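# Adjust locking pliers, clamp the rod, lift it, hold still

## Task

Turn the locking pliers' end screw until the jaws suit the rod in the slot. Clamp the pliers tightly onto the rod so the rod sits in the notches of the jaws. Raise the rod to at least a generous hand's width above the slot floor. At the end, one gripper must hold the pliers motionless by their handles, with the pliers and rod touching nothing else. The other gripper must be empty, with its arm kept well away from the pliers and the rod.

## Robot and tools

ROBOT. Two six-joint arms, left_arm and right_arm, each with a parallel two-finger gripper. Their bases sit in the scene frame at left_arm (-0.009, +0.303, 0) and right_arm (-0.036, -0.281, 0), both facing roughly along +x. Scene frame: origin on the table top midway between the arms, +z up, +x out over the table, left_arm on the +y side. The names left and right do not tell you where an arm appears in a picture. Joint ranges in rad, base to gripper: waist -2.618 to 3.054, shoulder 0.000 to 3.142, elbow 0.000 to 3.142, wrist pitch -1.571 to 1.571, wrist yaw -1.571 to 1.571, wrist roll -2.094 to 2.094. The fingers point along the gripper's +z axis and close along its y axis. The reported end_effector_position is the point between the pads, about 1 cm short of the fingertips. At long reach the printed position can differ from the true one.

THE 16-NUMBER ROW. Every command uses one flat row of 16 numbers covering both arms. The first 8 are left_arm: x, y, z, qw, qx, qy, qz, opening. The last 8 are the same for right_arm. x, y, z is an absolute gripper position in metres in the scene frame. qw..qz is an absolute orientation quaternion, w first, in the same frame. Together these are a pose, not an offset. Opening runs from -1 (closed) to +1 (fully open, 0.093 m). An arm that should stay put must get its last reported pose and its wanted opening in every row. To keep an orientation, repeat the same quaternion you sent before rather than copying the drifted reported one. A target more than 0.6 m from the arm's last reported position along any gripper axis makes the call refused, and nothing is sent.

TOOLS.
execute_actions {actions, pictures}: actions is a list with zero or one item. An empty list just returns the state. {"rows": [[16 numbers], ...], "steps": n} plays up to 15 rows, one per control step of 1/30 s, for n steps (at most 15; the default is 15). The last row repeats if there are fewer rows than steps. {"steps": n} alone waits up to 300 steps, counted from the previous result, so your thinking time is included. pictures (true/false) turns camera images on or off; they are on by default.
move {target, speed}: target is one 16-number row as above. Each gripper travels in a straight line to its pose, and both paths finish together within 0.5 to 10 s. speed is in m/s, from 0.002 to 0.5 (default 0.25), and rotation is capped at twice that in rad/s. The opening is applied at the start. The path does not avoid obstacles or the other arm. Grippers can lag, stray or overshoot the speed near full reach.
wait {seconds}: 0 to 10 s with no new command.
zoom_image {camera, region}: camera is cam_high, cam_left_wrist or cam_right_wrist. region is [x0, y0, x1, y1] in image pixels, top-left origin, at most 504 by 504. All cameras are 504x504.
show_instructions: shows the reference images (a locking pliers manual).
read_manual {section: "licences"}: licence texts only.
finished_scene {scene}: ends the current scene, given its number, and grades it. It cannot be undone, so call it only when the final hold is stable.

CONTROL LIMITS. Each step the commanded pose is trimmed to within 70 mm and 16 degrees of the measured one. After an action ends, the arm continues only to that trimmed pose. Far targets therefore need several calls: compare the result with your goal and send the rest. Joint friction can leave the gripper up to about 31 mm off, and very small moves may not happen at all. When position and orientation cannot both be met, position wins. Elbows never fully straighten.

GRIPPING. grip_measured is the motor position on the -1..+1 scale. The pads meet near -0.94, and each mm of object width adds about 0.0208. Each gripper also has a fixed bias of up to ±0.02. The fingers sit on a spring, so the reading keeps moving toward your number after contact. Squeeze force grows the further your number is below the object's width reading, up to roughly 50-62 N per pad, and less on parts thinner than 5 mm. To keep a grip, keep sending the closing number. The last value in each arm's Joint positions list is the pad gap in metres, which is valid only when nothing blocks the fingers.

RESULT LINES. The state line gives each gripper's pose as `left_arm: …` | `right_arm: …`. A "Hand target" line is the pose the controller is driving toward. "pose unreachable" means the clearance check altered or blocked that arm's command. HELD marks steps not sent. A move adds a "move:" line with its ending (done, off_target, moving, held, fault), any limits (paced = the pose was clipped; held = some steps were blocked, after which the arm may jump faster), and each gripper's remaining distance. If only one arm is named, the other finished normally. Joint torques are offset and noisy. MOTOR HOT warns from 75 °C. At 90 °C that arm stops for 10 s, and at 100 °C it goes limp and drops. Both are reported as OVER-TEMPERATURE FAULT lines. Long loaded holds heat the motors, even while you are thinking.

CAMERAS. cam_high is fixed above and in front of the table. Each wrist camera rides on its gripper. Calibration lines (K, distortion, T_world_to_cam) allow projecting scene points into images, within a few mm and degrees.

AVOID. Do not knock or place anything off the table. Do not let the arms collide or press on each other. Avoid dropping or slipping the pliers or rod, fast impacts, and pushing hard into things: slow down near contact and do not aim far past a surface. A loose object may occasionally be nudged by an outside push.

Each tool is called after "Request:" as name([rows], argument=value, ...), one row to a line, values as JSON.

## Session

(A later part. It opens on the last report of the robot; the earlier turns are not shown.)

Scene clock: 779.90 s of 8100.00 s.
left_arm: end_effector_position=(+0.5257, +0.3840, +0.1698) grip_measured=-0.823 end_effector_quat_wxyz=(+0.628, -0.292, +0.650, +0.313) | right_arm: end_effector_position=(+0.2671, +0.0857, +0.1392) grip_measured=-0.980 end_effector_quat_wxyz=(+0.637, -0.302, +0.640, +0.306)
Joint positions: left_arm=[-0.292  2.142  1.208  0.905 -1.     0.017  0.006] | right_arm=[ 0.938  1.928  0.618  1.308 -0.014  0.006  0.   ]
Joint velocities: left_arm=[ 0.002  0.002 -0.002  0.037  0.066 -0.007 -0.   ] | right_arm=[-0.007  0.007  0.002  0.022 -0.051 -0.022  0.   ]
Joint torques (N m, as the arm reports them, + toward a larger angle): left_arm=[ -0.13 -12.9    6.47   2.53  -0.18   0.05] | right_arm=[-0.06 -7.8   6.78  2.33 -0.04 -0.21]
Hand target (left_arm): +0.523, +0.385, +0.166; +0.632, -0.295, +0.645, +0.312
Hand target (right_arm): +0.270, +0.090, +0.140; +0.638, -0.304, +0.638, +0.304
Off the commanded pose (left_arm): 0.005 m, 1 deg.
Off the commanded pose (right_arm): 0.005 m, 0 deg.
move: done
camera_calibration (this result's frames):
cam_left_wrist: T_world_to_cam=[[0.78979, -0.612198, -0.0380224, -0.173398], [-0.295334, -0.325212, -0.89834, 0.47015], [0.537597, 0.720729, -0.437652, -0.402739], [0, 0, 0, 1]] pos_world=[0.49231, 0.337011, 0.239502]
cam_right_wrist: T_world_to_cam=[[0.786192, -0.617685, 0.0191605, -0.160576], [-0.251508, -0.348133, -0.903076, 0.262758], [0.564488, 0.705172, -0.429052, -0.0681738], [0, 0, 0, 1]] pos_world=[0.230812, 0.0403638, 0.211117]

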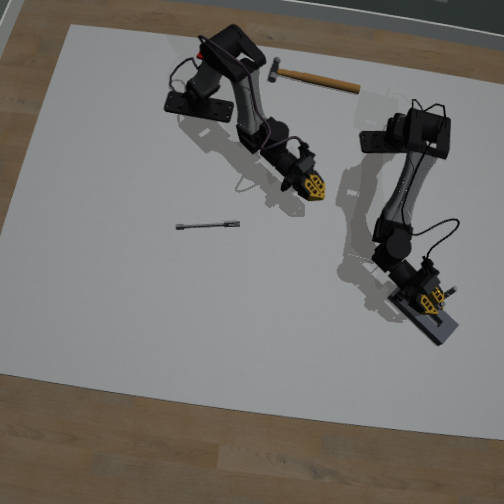

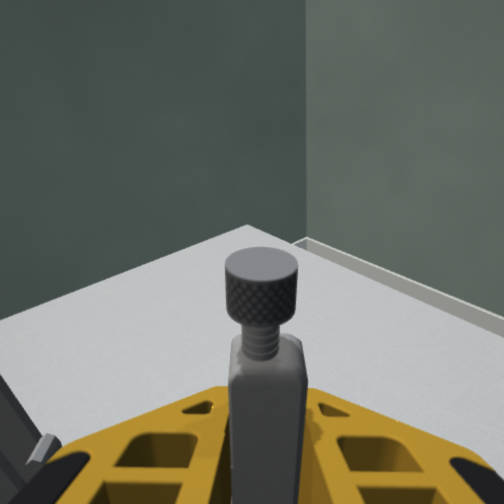

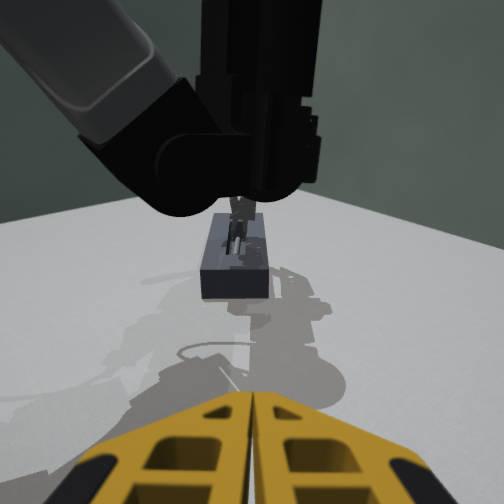

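Request:
move(target=[0.521,0.386,0.150,0.631,-0.294,0.646,0.313,-0.86,0.27,0.09,0.14,0.638,-0.304,0.638,0.304,-1], speed=0.012)

Request:
zoom_image(camera="cam_right_wrist", region=[180,150,300,290])

Scene clock: 784.73 s of 8100.00 s.
left_arm: end_effector_position=(+0.5239, +0.3846, +0.1541) grip_measured=-0.823 end_effector_quat_wxyz=(+0.626, -0.292, +0.650, +0.316) | right_arm: end_effector_position=(+0.2671, +0.0857, +0.1392) grip_measured=-0.980 end_effector_quat_wxyz=(+0.637, -0.302, +0.640, +0.306)
Joint positions: left_arm=[-0.292  2.177  1.19   0.957 -1.005  0.019  0.006] | right_arm=[ 0.938  1.928  0.618  1.308 -0.014  0.006  0.   ]
Joint velocities: left_arm=[-0.017  0.002  0.002  0.066 -0.022  0.037  0.   ] | right_arm=[ 0.012  0.002 -0.017  0.022 -0.066 -0.051  0.   ]
Joint torques (N m, as the arm reports them, + toward a larger angle): left_arm=[ -0.14 -12.89   6.01   2.55  -0.09   0.  ] | right_arm=[-0.09 -7.85  6.82  2.33 -0.04 -0.21]
Hand target (left_arm): +0.521, +0.386, +0.150; +0.630, -0.294, +0.647, +0.313
Hand target (right_arm): +0.270, +0.090, +0.140; +0.638, -0.304, +0.638, +0.304
Off the commanded pose (left_arm): 0.005 m, 1 deg.
Off the commanded pose (right_arm): 0.005 m, 0 deg.
move: done
camera_calibration (this result's frames):
cam_left_wrist: T_world_to_cam=[[0.792662, -0.608234, -0.0416894, -0.17465], [-0.296674, -0.325084, -0.897945, 0.456274], [0.532608, 0.724135, -0.438129, -0.407775], [0, 0, 0, 1]] pos_world=[0.490987, 0.337384, 0.22377]
cam_right_wrist: T_world_to_cam=[[0.786192, -0.617685, 0.0191605, -0.160576], [-0.251508, -0.348133, -0.903076, 0.262758], [0.564488, 0.705172, -0.429052, -0.0681738], [0, 0, 0, 1]] pos_world=[0.230812, 0.0403638, 0.211117]

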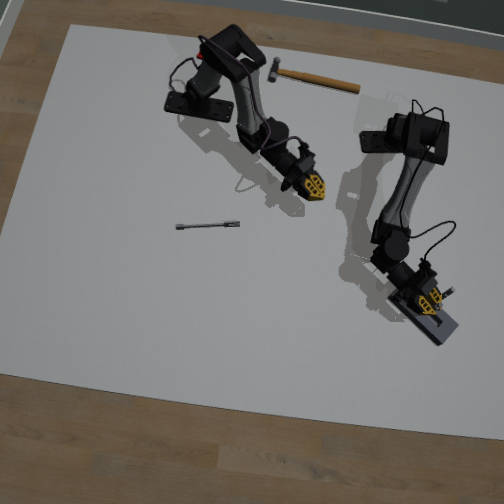

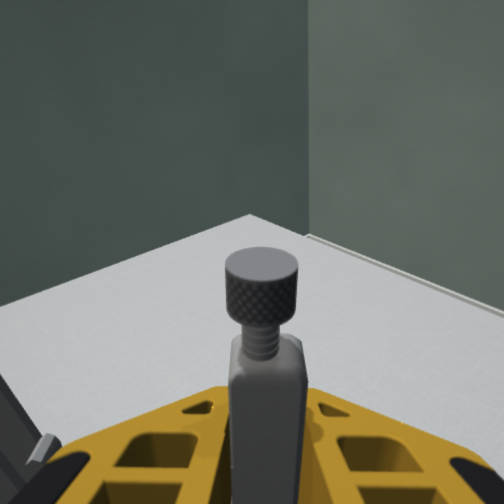

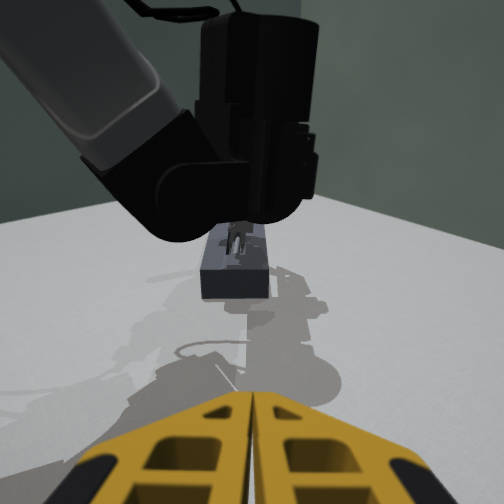

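Region (180, 150, 300, 290) of cam_right_wrist's 504x504 image, scaled by 3.600, with more detail than that image has; it fills the left 432 columns of this view, and the rest is white.

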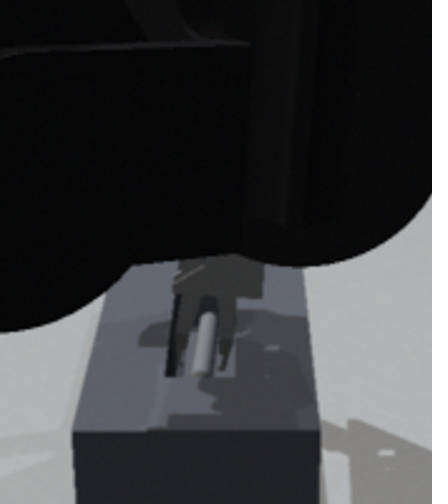

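Request:
move(target=[0.521,0.386,0.142,0.631,-0.294,0.646,0.313,-0.86,0.27,0.09,0.14,0.638,-0.304,0.638,0.304,-1], speed=0.01)

Request:
zoom_image(camera="cam_right_wrist", region=[180,150,300,290])

Scene clock: 788.87 s of 8100.00 s.
left_arm: end_effector_position=(+0.5240, +0.3851, +0.1488) grip_measured=-0.823 end_effector_quat_wxyz=(+0.627, -0.295, +0.648, +0.317) | right_arm: end_effector_position=(+0.2671, +0.0857, +0.1392) grip_measured=-0.980 end_effector_quat_wxyz=(+0.637, -0.302, +0.640, +0.306)
Joint positions: left_arm=[-0.292  2.195  1.19   0.98  -1.011  0.019  0.006] | right_arm=[ 0.938  1.928  0.618  1.308 -0.014  0.006  0.   ]
Joint velocities: left_arm=[-0.002  0.007 -0.007 -0.037 -0.007 -0.037 -0.001] | right_arm=[-0.012  0.002  0.002 -0.066 -0.007 -0.007  0.   ]
Joint torques (N m, as the arm reports them, + toward a larger angle): left_arm=[ -0.18 -12.89   5.45   2.65  -0.04   0.  ] | right_arm=[-0.09 -7.87  6.79  2.34 -0.04 -0.22]
Hand target (left_arm): +0.521, +0.386, +0.142; +0.630, -0.295, +0.646, +0.313
Hand target (right_arm): +0.270, +0.090, +0.140; +0.638, -0.304, +0.638, +0.304
Off the commanded pose (left_arm): 0.008 m, 1 deg.
Off the commanded pose (right_arm): 0.005 m, 0 deg.
move: done
camera_calibration (this result's frames):
cam_left_wrist: T_world_to_cam=[[0.79608, -0.604008, -0.0378321, -0.178633], [-0.290832, -0.326996, -0.899161, 0.449591], [0.53073, 0.726807, -0.435979, -0.410826], [0, 0, 0, 1]] pos_world=[0.490999, 0.337709, 0.218385]
cam_right_wrist: T_world_to_cam=[[0.786192, -0.617685, 0.0191605, -0.160576], [-0.251508, -0.348133, -0.903076, 0.262758], [0.564488, 0.705172, -0.429052, -0.0681738], [0, 0, 0, 1]] pos_world=[0.230812, 0.0403638, 0.211117]

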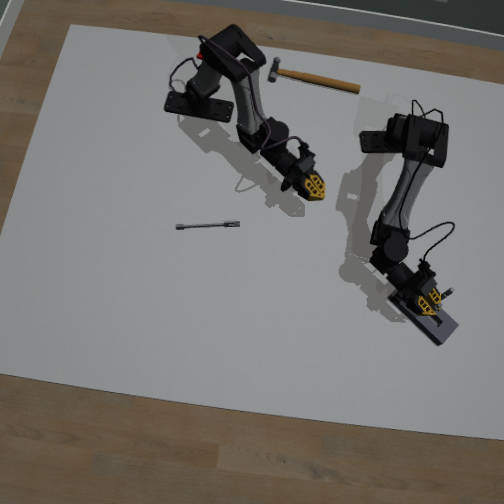

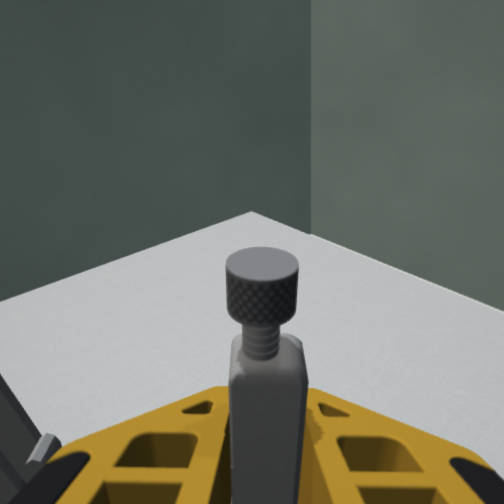

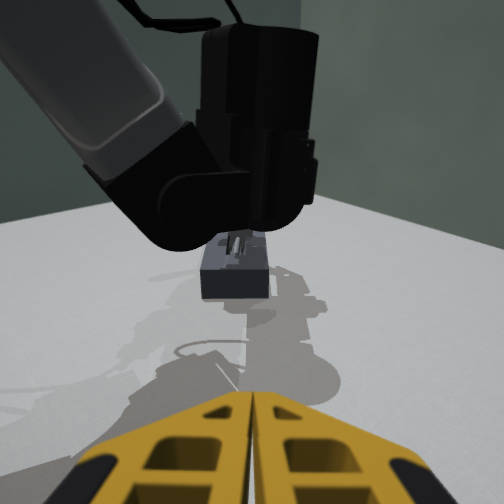

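Region (180, 150, 300, 290) of cam_right_wrist's 504x504 image, scaled by 3.600, with more detail than that image has; it fills the left 432 columns of this view, and the rest is white.

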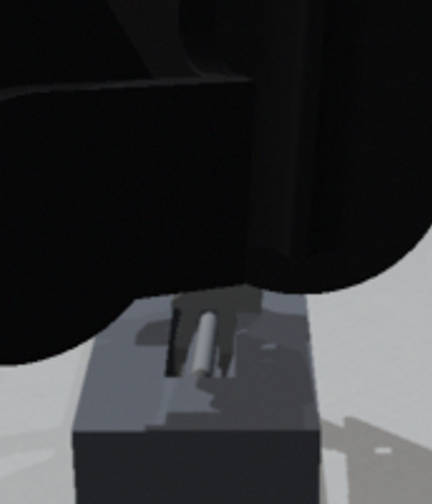

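Near floor. Release and reposition.

Request:
move(target=[0.523,0.385,0.150,0.631,-0.296,0.645,0.313,-0.35,0.27,0.09,0.14,0.638,-0.304,0.638,0.304,-1], speed=0.02)

Request:
move(target=[0.520,0.388,0.24,0.638,-0.304,0.638,0.304,-0.35,0.27,0.09,0.14,0.638,-0.304,0.638,0.304,-1], speed=0.08)

Request:
move(target=[0.488,0.413,0.225,0.638,-0.304,0.638,0.304,1,0.27,0.09,0.14,0.638,-0.304,0.638,0.304,-1], speed=0.08)

Request:
move(target=[0.488,0.413,0.18,0.638,-0.304,0.638,0.304,1,0.27,0.09,0.14,0.638,-0.304,0.638,0.304,-1], speed=0.06)

Scene clock: 794.97 s of 8100.00 s.
left_arm: end_effector_position=(+0.5236, +0.3854, +0.1496) grip_measured=-0.351 end_effector_quat_wxyz=(+0.628, -0.297, +0.646, +0.317) | right_arm: end_effector_position=(+0.2671, +0.0857, +0.1392) grip_measured=-0.980 end_effector_quat_wxyz=(+0.637, -0.302, +0.640, +0.306)
Joint positions: left_arm=[-0.292  2.195  1.19   0.984 -1.013  0.019  0.028] | right_arm=[ 0.938  1.928  0.618  1.308 -0.014  0.006  0.   ]
Joint velocities: left_arm=[ 0.002  0.002 -0.007  0.007  0.037 -0.066 -0.   ] | right_arm=[ 0.012  0.012 -0.007  0.037 -0.007 -0.022  0.   ]
Joint torques (N m, as the arm reports them, + toward a larger angle): left_arm=[ -0.27 -14.23   6.99   2.27  -0.04   0.01] | right_arm=[-0.05 -7.85  6.82  2.34 -0.04 -0.2 ]
Hand target (left_arm): +0.523, +0.385, +0.150; +0.631, -0.296, +0.645, +0.313
Hand target (right_arm): +0.270, +0.090, +0.140; +0.638, -0.304, +0.638, +0.304
Off the commanded pose (left_arm): 0.001 m, 1 deg.
Off the commanded pose (right_arm): 0.005 m, 0 deg.
move: done
camera_calibration (this result's frames):
cam_left_wrist: T_world_to_cam=[[0.79784, -0.601893, -0.0343018, -0.180436], [-0.28613, -0.327971, -0.900314, 0.448351], [0.530642, 0.728121, -0.433888, -0.411295], [0, 0, 0, 1]] pos_world=[0.490496, 0.337916, 0.219011]
cam_right_wrist: T_world_to_cam=[[0.786192, -0.617685, 0.0191605, -0.160576], [-0.251508, -0.348133, -0.903076, 0.262758], [0.564488, 0.705172, -0.429052, -0.0681738], [0, 0, 0, 1]] pos_world=[0.230812, 0.0403638, 0.211117]

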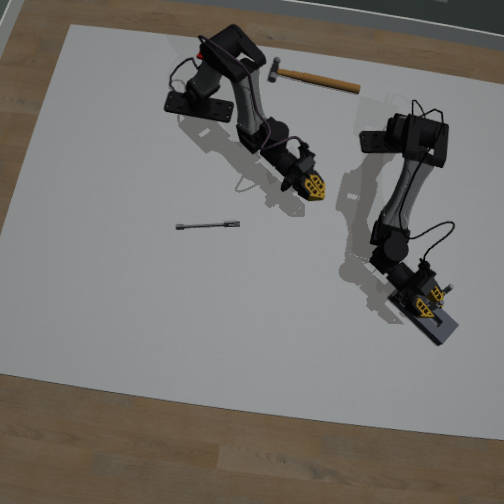

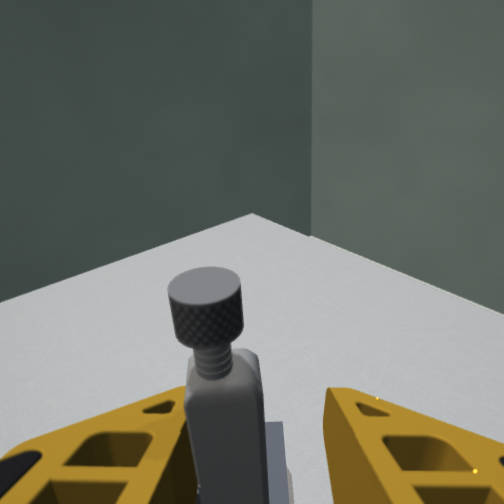

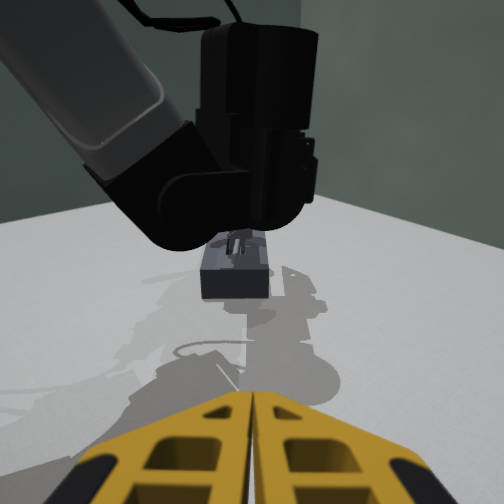

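Scene clock: 796.60 s of 8100.00 s.
left_arm: end_effector_position=(+0.5167, +0.3853, +0.2298) grip_measured=-0.351 end_effector_quat_wxyz=(+0.632, -0.298, +0.645, +0.310) | right_arm: end_effector_position=(+0.2671, +0.0857, +0.1392) grip_measured=-0.980 end_effector_quat_wxyz=(+0.637, -0.302, +0.640, +0.306)
Joint positions: left_arm=[-0.292  1.99   1.244  0.732 -1.004  0.01   0.028] | right_arm=[ 0.938  1.928  0.618  1.308 -0.014  0.006  0.   ]
Joint velocities: left_arm=[-0.002  0.007 -0.007  0.037 -0.007  0.037  0.   ] | right_arm=[-0.002 -0.022 -0.017  0.022  0.007 -0.007  0.   ]
Joint torques (N m, as the arm reports them, + toward a larger angle): left_arm=[  0.21 -13.81  11.29   2.04  -0.07  -0.08] | right_arm=[-0.09 -7.84  6.82  2.32 -0.03 -0.21]
Hand target (left_arm): +0.518, +0.388, +0.240; +0.639, -0.304, +0.638, +0.304
Hand target (right_arm): +0.270, +0.090, +0.140; +0.638, -0.304, +0.638, +0.304
Off the commanded pose (left_arm): 0.011 m, 1 deg.
Off the commanded pose (right_arm): 0.005 m, 0 deg.
move: off_target (left_arm)
camera_calibration (this result's frames):
cam_left_wrist: T_world_to_cam=[[0.792457, -0.609582, -0.0205281, -0.169606], [-0.277983, -0.331011, -0.901752, 0.515869], [0.542897, 0.720307, -0.431765, -0.376574], [0, 0, 0, 1]] pos_world=[0.482249, 0.338619, 0.299113]
cam_right_wrist: T_world_to_cam=[[0.786192, -0.617685, 0.0191605, -0.160576], [-0.251508, -0.348133, -0.903076, 0.262758], [0.564488, 0.705172, -0.429052, -0.0681738], [0, 0, 0, 1]] pos_world=[0.230812, 0.0403638, 0.211117]

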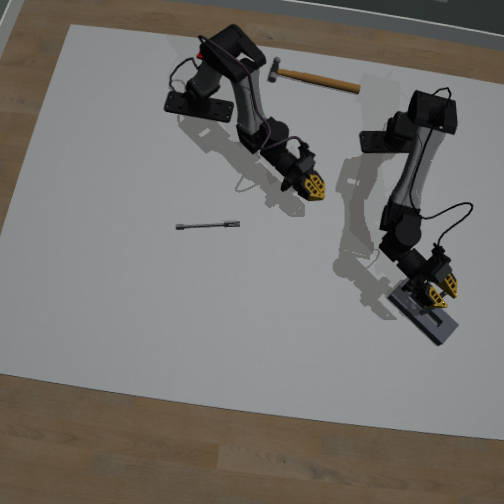

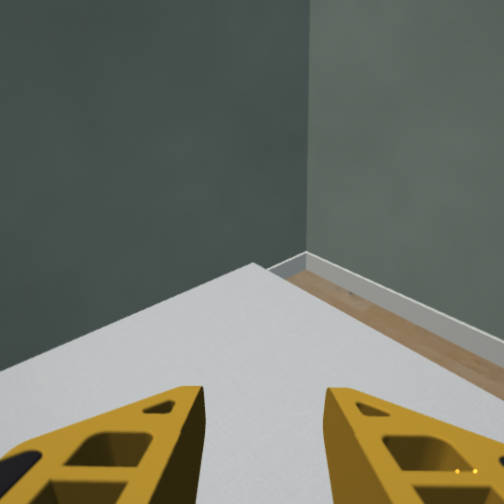

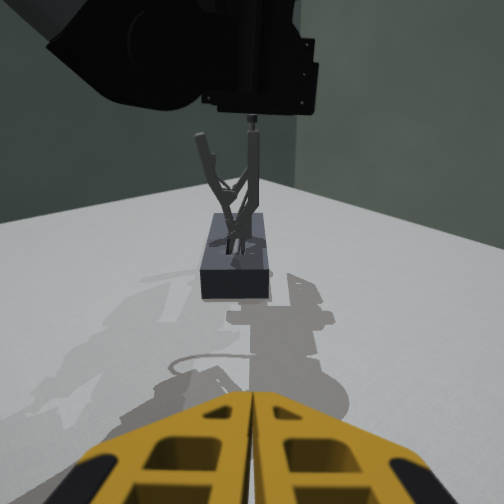

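Scene clock: 797.57 s of 8100.00 s.
left_arm: end_effector_position=(+0.4931, +0.4101, +0.2273) grip_measured=+1.000 end_effector_quat_wxyz=(+0.638, -0.302, +0.638, +0.307) | right_arm: end_effector_position=(+0.2671, +0.0857, +0.1392) grip_measured=-0.980 end_effector_quat_wxyz=(+0.637, -0.302, +0.640, +0.306)
Joint positions: left_arm=[-0.238  1.918  1.112  0.812 -0.952  0.01   0.093] | right_arm=[ 0.938  1.928  0.618  1.308 -0.014  0.006  0.   ]
Joint velocities: left_arm=[ 0.002  0.007 -0.012  0.007  0.022  0.007  0.   ] | right_arm=[-0.002  0.007 -0.002  0.022  0.022 -0.051  0.   ]
Joint torques (N m, as the arm reports them, + toward a larger angle): left_arm=[  0.11 -13.3    6.16   2.33  -0.04  -0.07] | right_arm=[-0.1  -7.83  6.77  2.33 -0.04 -0.2 ]
Hand target (left_arm): +0.488, +0.413, +0.225; +0.639, -0.304, +0.638, +0.305
Hand target (right_arm): +0.270, +0.090, +0.140; +0.638, -0.304, +0.638, +0.304
Off the commanded pose (left_arm): 0.006 m, 0 deg.
Off the commanded pose (right_arm): 0.005 m, 0 deg.
move: done
camera_calibration (this result's frames):
cam_left_wrist: T_world_to_cam=[[0.794321, -0.607491, -0.00295098, -0.141616], [-0.258645, -0.333787, -0.906471, 0.507917], [0.549688, 0.720792, -0.422259, -0.388378], [0, 0, 0, 1]] pos_world=[0.457346, 0.363445, 0.295998]
cam_right_wrist: T_world_to_cam=[[0.786192, -0.617685, 0.0191605, -0.160576], [-0.251508, -0.348133, -0.903076, 0.262758], [0.564488, 0.705172, -0.429052, -0.0681738], [0, 0, 0, 1]] pos_world=[0.230812, 0.0403638, 0.211117]

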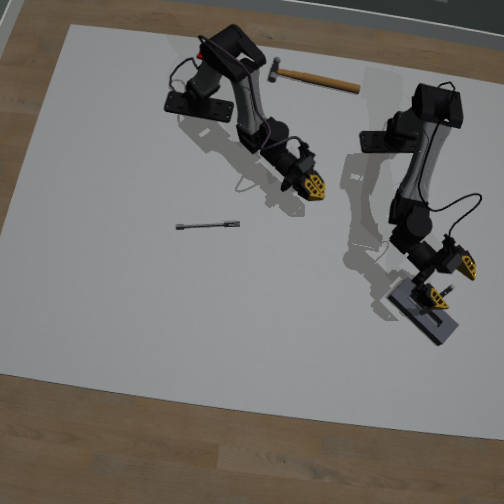

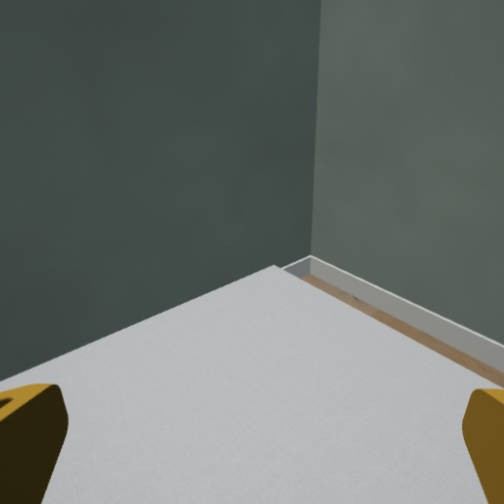

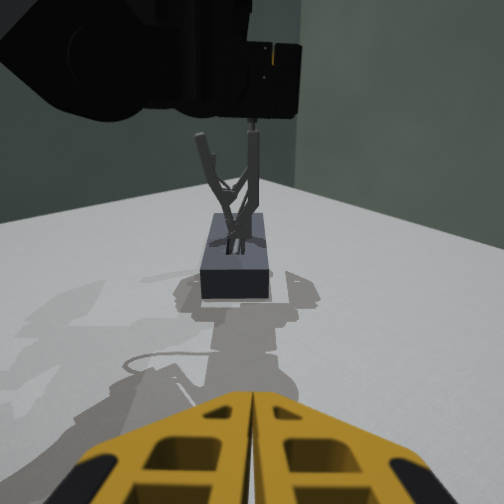

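Scene clock: 798.87 s of 8100.00 s.
left_arm: end_effector_position=(+0.4916, +0.4100, +0.1950) grip_measured=+1.000 end_effector_quat_wxyz=(+0.647, -0.307, +0.630, +0.301) | right_arm: end_effector_position=(+0.2671, +0.0857, +0.1392) grip_measured=-0.980 end_effector_quat_wxyz=(+0.637, -0.302, +0.640, +0.306)
Joint positions: left_arm=[-0.238  1.998  1.05   0.977 -0.95   0.006  0.093] | right_arm=[ 0.938  1.928  0.618  1.308 -0.014  0.006  0.   ]
Joint velocities: left_arm=[ 0.002 -0.007 -0.007  0.007  0.022  0.022  0.   ] | right_arm=[ 0.022  0.007 -0.002 -0.081 -0.007 -0.007  0.   ]
Joint torques (N m, as the arm reports them, + toward a larger angle): left_arm=[  0.33 -10.71   5.59   2.31  -0.06  -0.03] | right_arm=[-0.11 -7.88  6.84  2.34 -0.04 -0.22]
Hand target (left_arm): +0.488, +0.413, +0.180; +0.638, -0.304, +0.639, +0.304
Hand target (right_arm): +0.270, +0.090, +0.140; +0.638, -0.304, +0.638, +0.304
Off the commanded pose (left_arm): 0.016 m, 1 deg.
Off the commanded pose (right_arm): 0.005 m, 0 deg.
move: off_target (left_arm)
camera_calibration (this result's frames):
cam_left_wrist: T_world_to_cam=[[0.792657, -0.609303, 0.0210854, -0.143777], [-0.234572, -0.336718, -0.91192, 0.468611], [0.562735, 0.717893, -0.409827, -0.408795], [0, 0, 0, 1]] pos_world=[0.453932, 0.363657, 0.262832]
cam_right_wrist: T_world_to_cam=[[0.786192, -0.617685, 0.0191605, -0.160576], [-0.251508, -0.348133, -0.903076, 0.262758], [0.564488, 0.705172, -0.429052, -0.0681738], [0, 0, 0, 1]] pos_world=[0.230812, 0.0403638, 0.211117]

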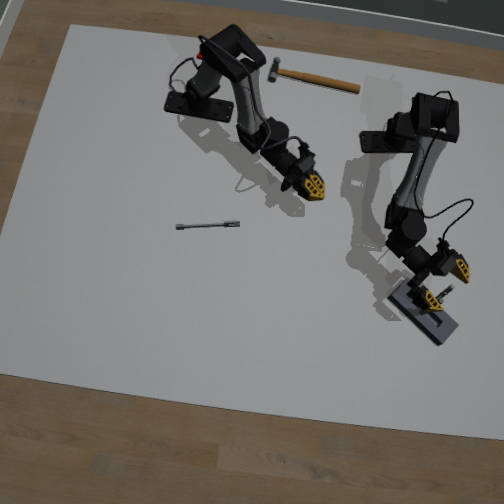

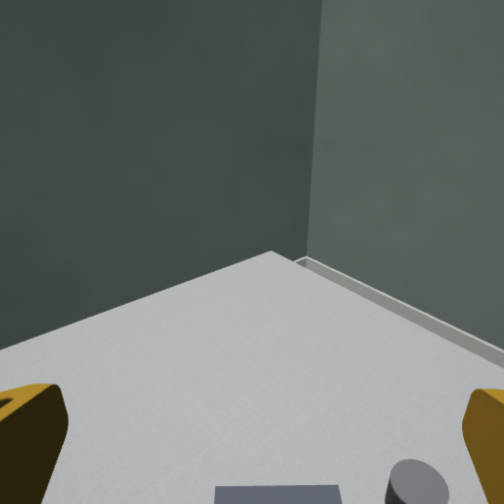

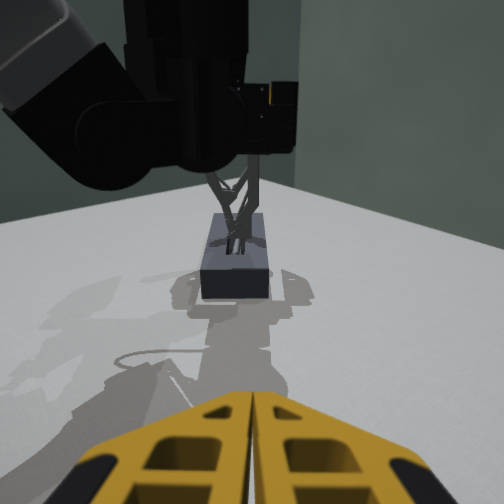

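Request:
move(target=[0.494,0.406,0.160,0.638,-0.304,0.638,0.304,1,0.27,0.09,0.14,0.638,-0.304,0.638,0.304,-1], speed=0.04)

Scene clock: 804.53 s of 8100.00 s.
left_arm: end_effector_position=(+0.4958, +0.4101, +0.1709) grip_measured=+1.000 end_effector_quat_wxyz=(+0.642, -0.306, +0.633, +0.304) | right_arm: end_effector_position=(+0.2671, +0.0857, +0.1392) grip_measured=-0.980 end_effector_quat_wxyz=(+0.637, -0.302, +0.640, +0.306)
Joint positions: left_arm=[-0.238  2.07   1.05   1.038 -0.954  0.006  0.093] | right_arm=[ 0.938  1.928  0.618  1.308 -0.014  0.006  0.   ]
Joint velocities: left_arm=[ 0.007 -0.002 -0.017  0.007 -0.051 -0.007  0.   ] | right_arm=[ 0.007  0.002 -0.012 -0.022 -0.066  0.007  0.   ]
Joint torques (N m, as the arm reports them, + toward a larger angle): left_arm=[ -0.99 -11.09   6.41   2.28  -0.16  -0.03] | right_arm=[-0.07 -7.86  6.8   2.34 -0.05 -0.23]
Hand target (left_arm): +0.494, +0.406, +0.160; +0.638, -0.304, +0.638, +0.304
Hand target (right_arm): +0.270, +0.090, +0.140; +0.638, -0.304, +0.638, +0.304
Off the commanded pose (left_arm): 0.012 m, 1 deg.
Off the commanded pose (right_arm): 0.005 m, 0 deg.
move: off_target (left_arm)
camera_calibration (this result's frames):
cam_left_wrist: T_world_to_cam=[[0.795633, -0.605679, 0.0110159, -0.147708], [-0.24413, -0.337232, -0.909217, 0.452158], [0.554408, 0.720714, -0.416177, -0.41711], [0, 0, 0, 1]] pos_world=[0.459156, 0.363636, 0.239145]
cam_right_wrist: T_world_to_cam=[[0.786192, -0.617685, 0.0191605, -0.160576], [-0.251508, -0.348133, -0.903076, 0.262758], [0.564488, 0.705172, -0.429052, -0.0681738], [0, 0, 0, 1]] pos_world=[0.230812, 0.0403638, 0.211117]

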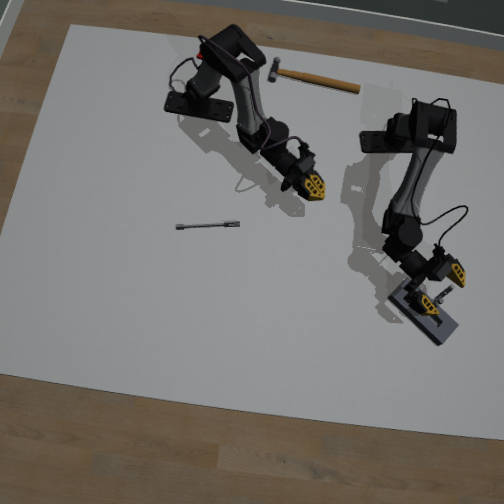

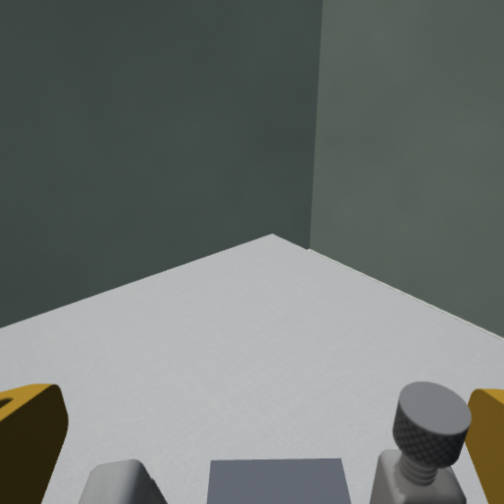

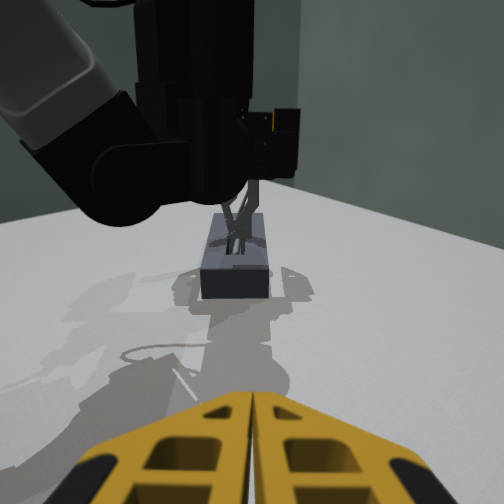

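Request:
move(target=[0.495,0.403,0.133,0.638,-0.304,0.638,0.304,1,0.27,0.09,0.14,0.638,-0.304,0.638,0.304,-1], speed=0.03)

Request:
move(target=[0.502,0.399,0.138,0.638,-0.304,0.638,0.304,0.5,0.27,0.09,0.14,0.638,-0.304,0.638,0.304,-1], speed=0.02)

Scene clock: 809.93 s of 8100.00 s.
left_arm: end_effector_position=(+0.4992, +0.4068, +0.1462) grip_measured=+1.000 end_effector_quat_wxyz=(+0.644, -0.307, +0.631, +0.303) | right_arm: end_effector_position=(+0.2671, +0.0857, +0.1392) grip_measured=-0.980 end_effector_quat_wxyz=(+0.637, -0.302, +0.640, +0.306)
Joint positions: left_arm=[-0.245  2.154  1.05   1.128 -0.961  0.006  0.093] | right_arm=[ 0.938  1.928  0.618  1.308 -0.014  0.006  0.   ]
Joint velocities: left_arm=[-0.012 -0.002 -0.007  0.051 -0.037  0.022  0.   ] | right_arm=[ 0.002 -0.017 -0.002 -0.051 -0.007  0.007  0.   ]
Joint torques (N m, as the arm reports them, + toward a larger angle): left_arm=[ -1.03 -11.41   5.21   2.28  -0.17  -0.03] | right_arm=[-0.11 -7.86  6.79  2.33 -0.04 -0.2 ]
Hand target (left_arm): +0.496, +0.403, +0.133; +0.638, -0.304, +0.639, +0.304
Hand target (right_arm): +0.270, +0.090, +0.140; +0.638, -0.304, +0.638, +0.304
Off the commanded pose (left_arm): 0.014 m, 1 deg.
Off the commanded pose (right_arm): 0.005 m, 0 deg.
move: off_target (left_arm)
camera_calibration (this result's frames):
cam_left_wrist: T_world_to_cam=[[0.795075, -0.606278, 0.0168151, -0.152464], [-0.238162, -0.337583, -0.910668, 0.426789], [0.557795, 0.720044, -0.412796, -0.428725], [0, 0, 0, 1]] pos_world=[0.462006, 0.360342, 0.214251]
cam_right_wrist: T_world_to_cam=[[0.786192, -0.617685, 0.0191605, -0.160576], [-0.251508, -0.348133, -0.903076, 0.262758], [0.564488, 0.705172, -0.429052, -0.0681738], [0, 0, 0, 1]] pos_world=[0.230812, 0.0403638, 0.211117]

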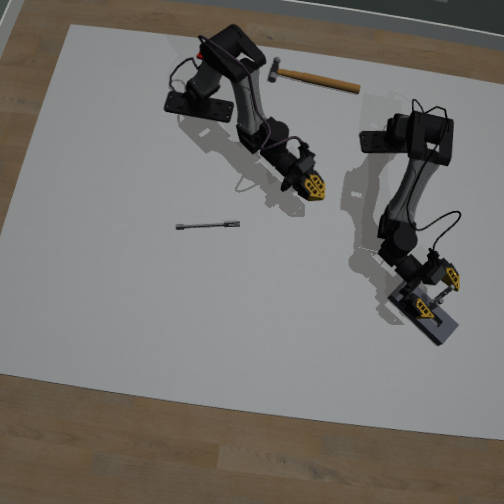

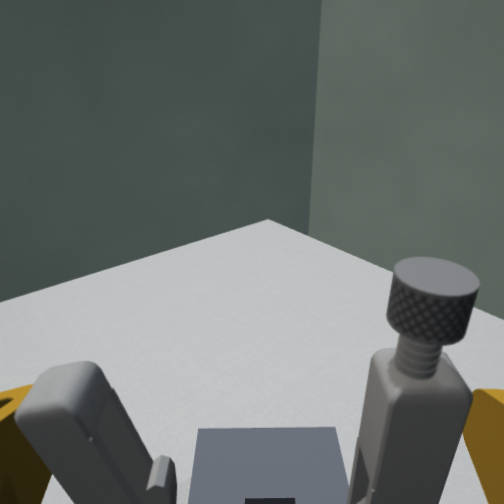

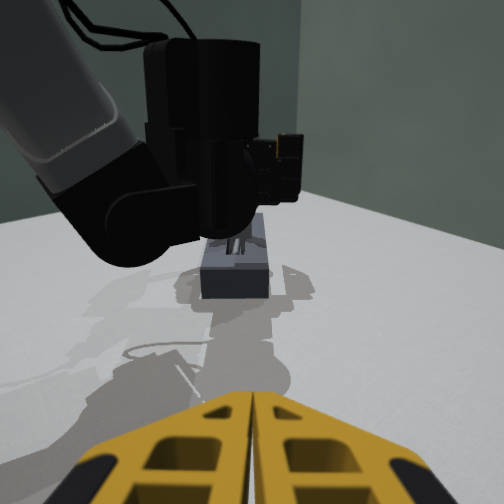

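Scene clock: 810.73 s of 8100.00 s.
left_arm: end_effector_position=(+0.4982, +0.4047, +0.1460) grip_measured=+0.502 end_effector_quat_wxyz=(+0.643, -0.309, +0.631, +0.305) | right_arm: end_effector_position=(+0.2671, +0.0857, +0.1392) grip_measured=-0.980 end_effector_quat_wxyz=(+0.637, -0.302, +0.640, +0.306)
Joint positions: left_arm=[-0.252  2.154  1.05   1.127 -0.974  0.006  0.069] | right_arm=[ 0.938  1.928  0.618  1.308 -0.014  0.006  0.   ]
Joint velocities: left_arm=[ 0.002  0.012  0.007  0.022 -0.051 -0.022 -0.   ] | right_arm=[-0.002 -0.002  0.002  0.037 -0.066 -0.007  0.   ]
Joint torques (N m, as the arm reports them, + toward a larger angle): left_arm=[ -1.06 -11.16   8.55   1.98  -0.14  -0.04] | right_arm=[-0.14 -7.82  6.8   2.34 -0.05 -0.21]
Hand target (left_arm): +0.502, +0.399, +0.138; +0.638, -0.304, +0.638, +0.304
Hand target (right_arm): +0.270, +0.090, +0.140; +0.638, -0.304, +0.638, +0.304
Off the commanded pose (left_arm): 0.010 m, 1 deg.
Off the commanded pose (right_arm): 0.005 m, 0 deg.
move: done
camera_calibration (this result's frames):
cam_left_wrist: T_world_to_cam=[[0.798777, -0.601414, 0.0160232, -0.156649], [-0.237157, -0.339237, -0.910316, 0.425738], [0.552912, 0.723339, -0.413604, -0.425524], [0, 0, 0, 1]] pos_world=[0.461372, 0.358013, 0.214068]
cam_right_wrist: T_world_to_cam=[[0.786192, -0.617685, 0.0191605, -0.160576], [-0.251508, -0.348133, -0.903076, 0.262758], [0.564488, 0.705172, -0.429052, -0.0681738], [0, 0, 0, 1]] pos_world=[0.230812, 0.0403638, 0.211117]

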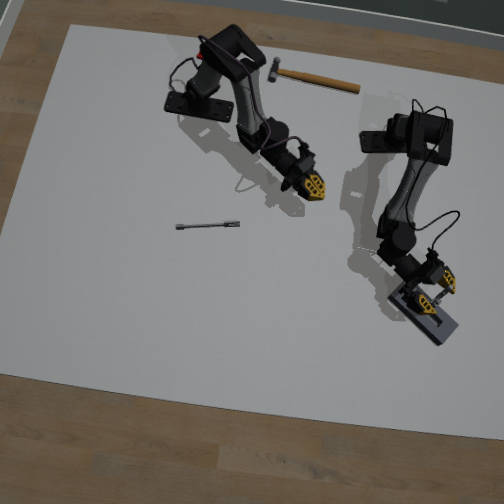

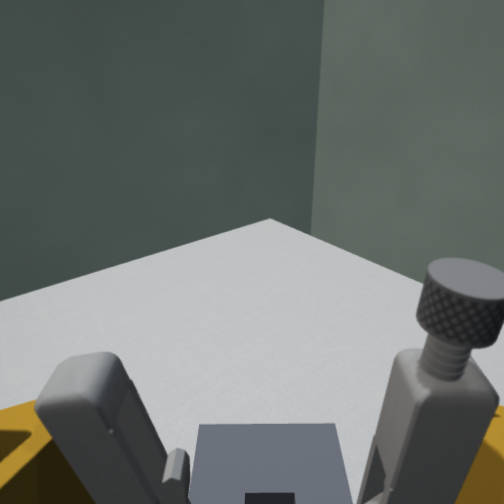

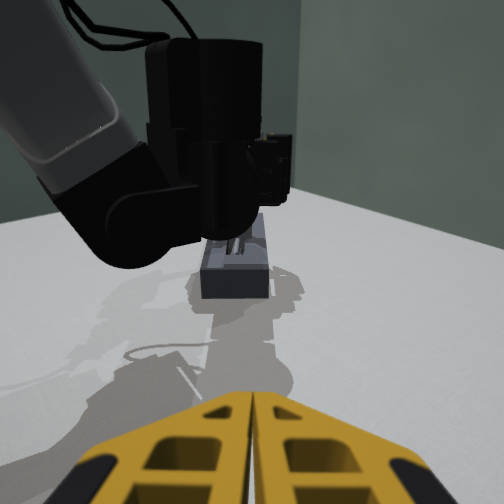

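Request:
move(target=[0.507,0.396,0.140,0.638,-0.304,0.638,0.304,0.35,0.27,0.09,0.14,0.638,-0.304,0.638,0.304,-1], speed=0.02)

Request:
zoom_image(camera="cam_right_wrist", region=[180,150,300,290])

Scene clock: 813.63 s of 8100.00 s.
left_arm: end_effector_position=(+0.4993, +0.4041, +0.1462) grip_measured=+0.354 end_effector_quat_wxyz=(+0.641, -0.312, +0.630, +0.308) | right_arm: end_effector_position=(+0.2671, +0.0857, +0.1392) grip_measured=-0.980 end_effector_quat_wxyz=(+0.637, -0.302, +0.640, +0.306)
Joint positions: left_arm=[-0.256  2.158  1.063  1.113 -0.987  0.004  0.062] | right_arm=[ 0.938  1.928  0.618  1.308 -0.014  0.006  0.   ]
Joint velocities: left_arm=[-0.002 -0.002 -0.002 -0.007 -0.022 -0.037 -0.   ] | right_arm=[-0.007 -0.012  0.002 -0.051  0.022  0.066  0.   ]
Joint torques (N m, as the arm reports them, + toward a larger angle): left_arm=[ -1.32 -11.11   9.83   1.97  -0.04  -0.04] | right_arm=[-0.07 -7.83  6.85  2.35 -0.04 -0.21]
Hand target (left_arm): +0.507, +0.396, +0.140; +0.639, -0.304, +0.638, +0.304
Hand target (right_arm): +0.270, +0.090, +0.140; +0.638, -0.304, +0.638, +0.304
Off the commanded pose (left_arm): 0.013 m, 1 deg.
Off the commanded pose (right_arm): 0.005 m, 0 deg.
move: off_target (left_arm)
camera_calibration (this result's frames):
cam_left_wrist: T_world_to_cam=[[0.804501, -0.593772, 0.0145851, -0.163655], [-0.236451, -0.342701, -0.909201, 0.42688], [0.544856, 0.728005, -0.416101, -0.423148], [0, 0, 0, 1]] pos_world=[0.463152, 0.357172, 0.214434]
cam_right_wrist: T_world_to_cam=[[0.786192, -0.617685, 0.0191605, -0.160576], [-0.251508, -0.348133, -0.903076, 0.262758], [0.564488, 0.705172, -0.429052, -0.0681738], [0, 0, 0, 1]] pos_world=[0.230812, 0.0403638, 0.211117]

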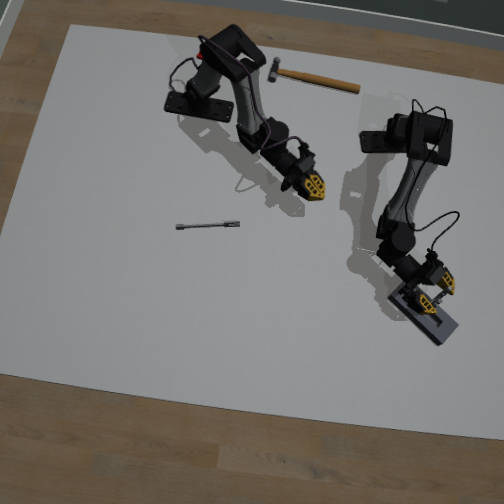

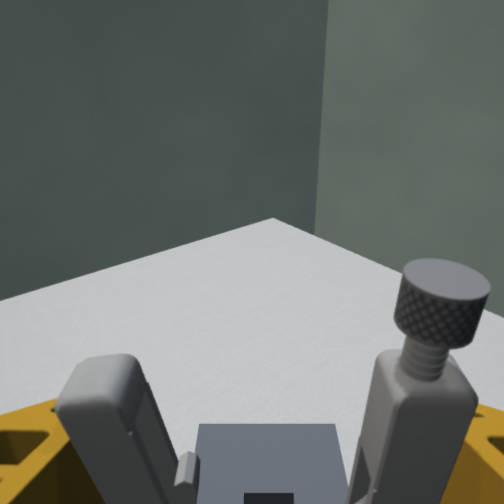

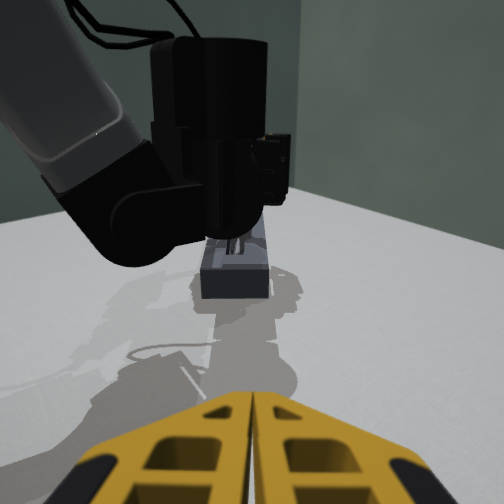

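Region (180, 150, 300, 290) of cam_right_wrist's 504x504 image, scaled by 3.600, with more detail than that image has; it fills the left 432 columns of this view, and the rest is white.

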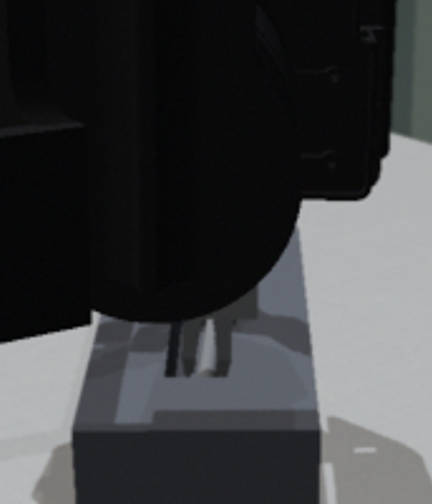

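Request:
move(target=[0.513,0.393,0.142,0.638,-0.304,0.638,0.304,0.2,0.27,0.09,0.14,0.638,-0.304,0.638,0.304,-1], speed=0.02)

Request:
zoom_image(camera="cam_right_wrist", region=[180,150,300,290])

Scene clock: 817.47 s of 8100.00 s.
left_arm: end_effector_position=(+0.5031, +0.4032, +0.1466) grip_measured=+0.207 end_effector_quat_wxyz=(+0.636, -0.315, +0.631, +0.313) | right_arm: end_effector_position=(+0.2671, +0.0857, +0.1392) grip_measured=-0.980 end_effector_quat_wxyz=(+0.637, -0.302, +0.640, +0.306)
Joint positions: left_arm=[-0.26   2.166  1.091  1.085 -1.004  0.003  0.055] | right_arm=[ 0.938  1.928  0.618  1.308 -0.014  0.006  0.   ]
Joint velocities: left_arm=[-0.007  0.007 -0.007 -0.022  0.007 -0.007  0.   ] | right_arm=[-0.002  0.002  0.002 -0.007 -0.007  0.066  0.   ]
Joint torques (N m, as the arm reports them, + toward a larger angle): left_arm=[ -1.55 -11.07  10.09   2.     0.09  -0.03] | right_arm=[-0.08 -7.88  6.8   2.32 -0.04 -0.2 ]
Hand target (left_arm): +0.512, +0.393, +0.142; +0.638, -0.304, +0.638, +0.304
Hand target (right_arm): +0.270, +0.090, +0.140; +0.638, -0.304, +0.638, +0.304
Off the commanded pose (left_arm): 0.015 m, 2 deg.
Off the commanded pose (right_arm): 0.005 m, 0 deg.
move: off_target (left_arm)
camera_calibration (this result's frames):
cam_left_wrist: T_world_to_cam=[[0.812003, -0.583603, 0.00765753, -0.174076], [-0.239877, -0.345659, -0.907182, 0.430474], [0.532081, 0.734798, -0.420669, -0.420042], [0, 0, 0, 1]] pos_world=[0.468108, 0.355852, 0.215152]
cam_right_wrist: T_world_to_cam=[[0.786192, -0.617685, 0.0191605, -0.160576], [-0.251508, -0.348133, -0.903076, 0.262758], [0.564488, 0.705172, -0.429052, -0.0681738], [0, 0, 0, 1]] pos_world=[0.230812, 0.0403638, 0.211117]

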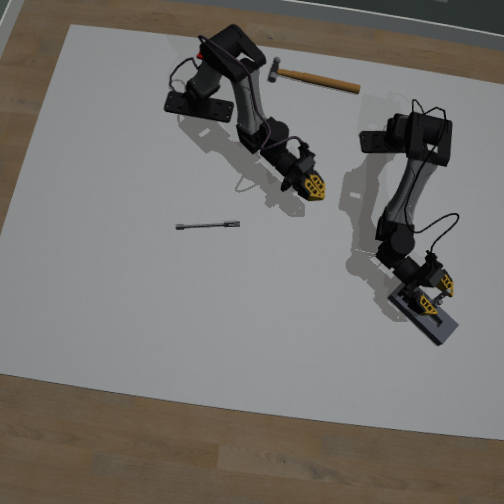

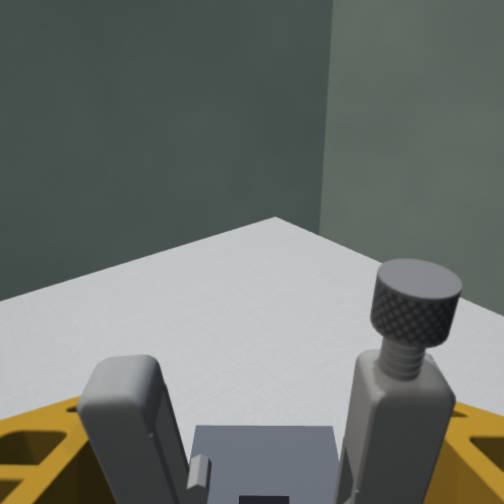

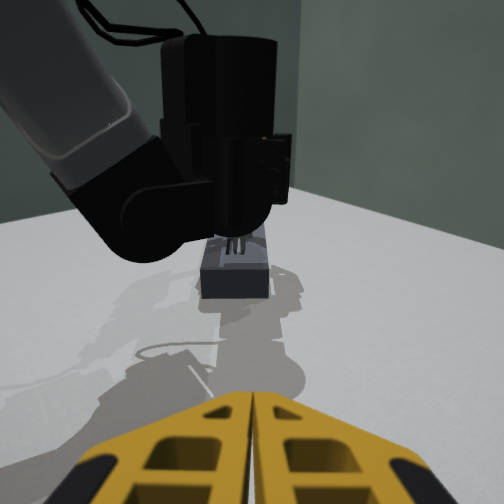

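Region (180, 150, 300, 290) of cam_right_wrist's 504x504 image, scaled by 3.600, with more detail than that image has; it fills the left 432 columns of this view, and the rest is white.

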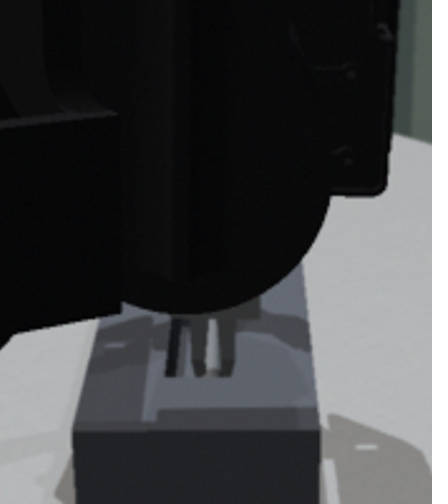

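Request:
move(target=[0.509,0.398,0.144,0.638,-0.308,0.636,0.306,0.1,0.27,0.09,0.14,0.638,-0.304,0.638,0.304,-1], speed=0.02)

Scene clock: 821.70 s of 8100.00 s.
left_arm: end_effector_position=(+0.5030, +0.4033, +0.1465) grip_measured=+0.112 end_effector_quat_wxyz=(+0.636, -0.315, +0.631, +0.314) | right_arm: end_effector_position=(+0.2671, +0.0857, +0.1392) grip_measured=-0.980 end_effector_quat_wxyz=(+0.637, -0.302, +0.640, +0.306)
Joint positions: left_arm=[-0.26   2.166  1.091  1.084 -1.005  0.003  0.051] | right_arm=[ 0.938  1.928  0.618  1.308 -0.014  0.006  0.   ]
Joint velocities: left_arm=[ 0.002  0.002  0.002 -0.037 -0.037 -0.037 -0.   ] | right_arm=[ 0.012 -0.002 -0.007  0.007  0.037  0.037  0.   ]
Joint torques (N m, as the arm reports them, + toward a larger angle): left_arm=[ -0.71 -12.16   8.93   2.05   0.08  -0.02] | right_arm=[-0.07 -7.83  6.8   2.33 -0.04 -0.2 ]
Hand target (left_arm): +0.509, +0.398, +0.144; +0.638, -0.308, +0.636, +0.306
Hand target (right_arm): +0.270, +0.090, +0.140; +0.638, -0.304, +0.638, +0.304
Off the commanded pose (left_arm): 0.008 m, 1 deg.
Off the commanded pose (right_arm): 0.005 m, 0 deg.
move: done
camera_calibration (this result's frames):
cam_left_wrist: T_world_to_cam=[[0.812451, -0.582983, 0.00733386, -0.174375], [-0.239958, -0.345819, -0.907099, 0.430512], [0.53136, 0.735214, -0.420853, -0.41985], [0, 0, 0, 1]] pos_world=[0.468068, 0.355901, 0.215101]
cam_right_wrist: T_world_to_cam=[[0.786192, -0.617685, 0.0191605, -0.160576], [-0.251508, -0.348133, -0.903076, 0.262758], [0.564488, 0.705172, -0.429052, -0.0681738], [0, 0, 0, 1]] pos_world=[0.230812, 0.0403638, 0.211117]

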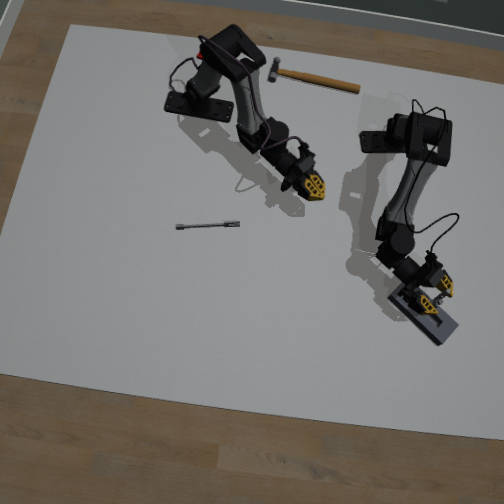

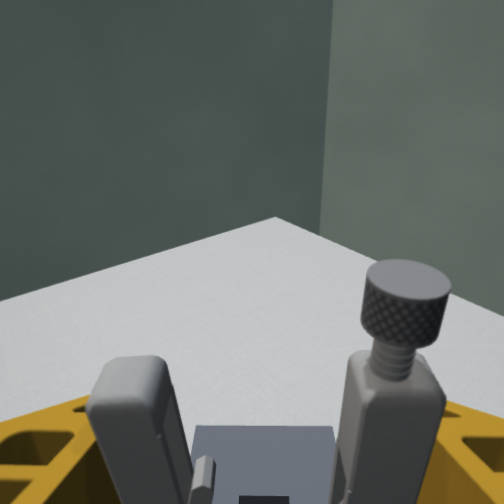

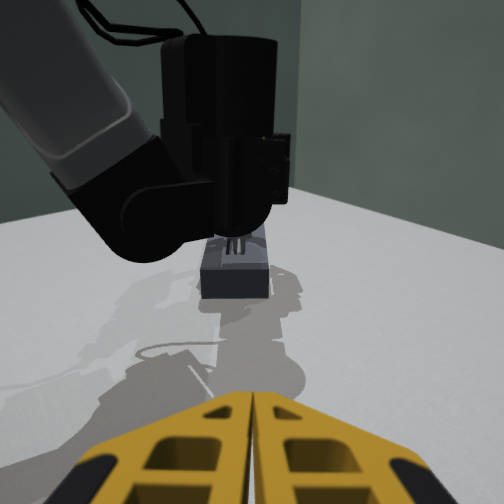

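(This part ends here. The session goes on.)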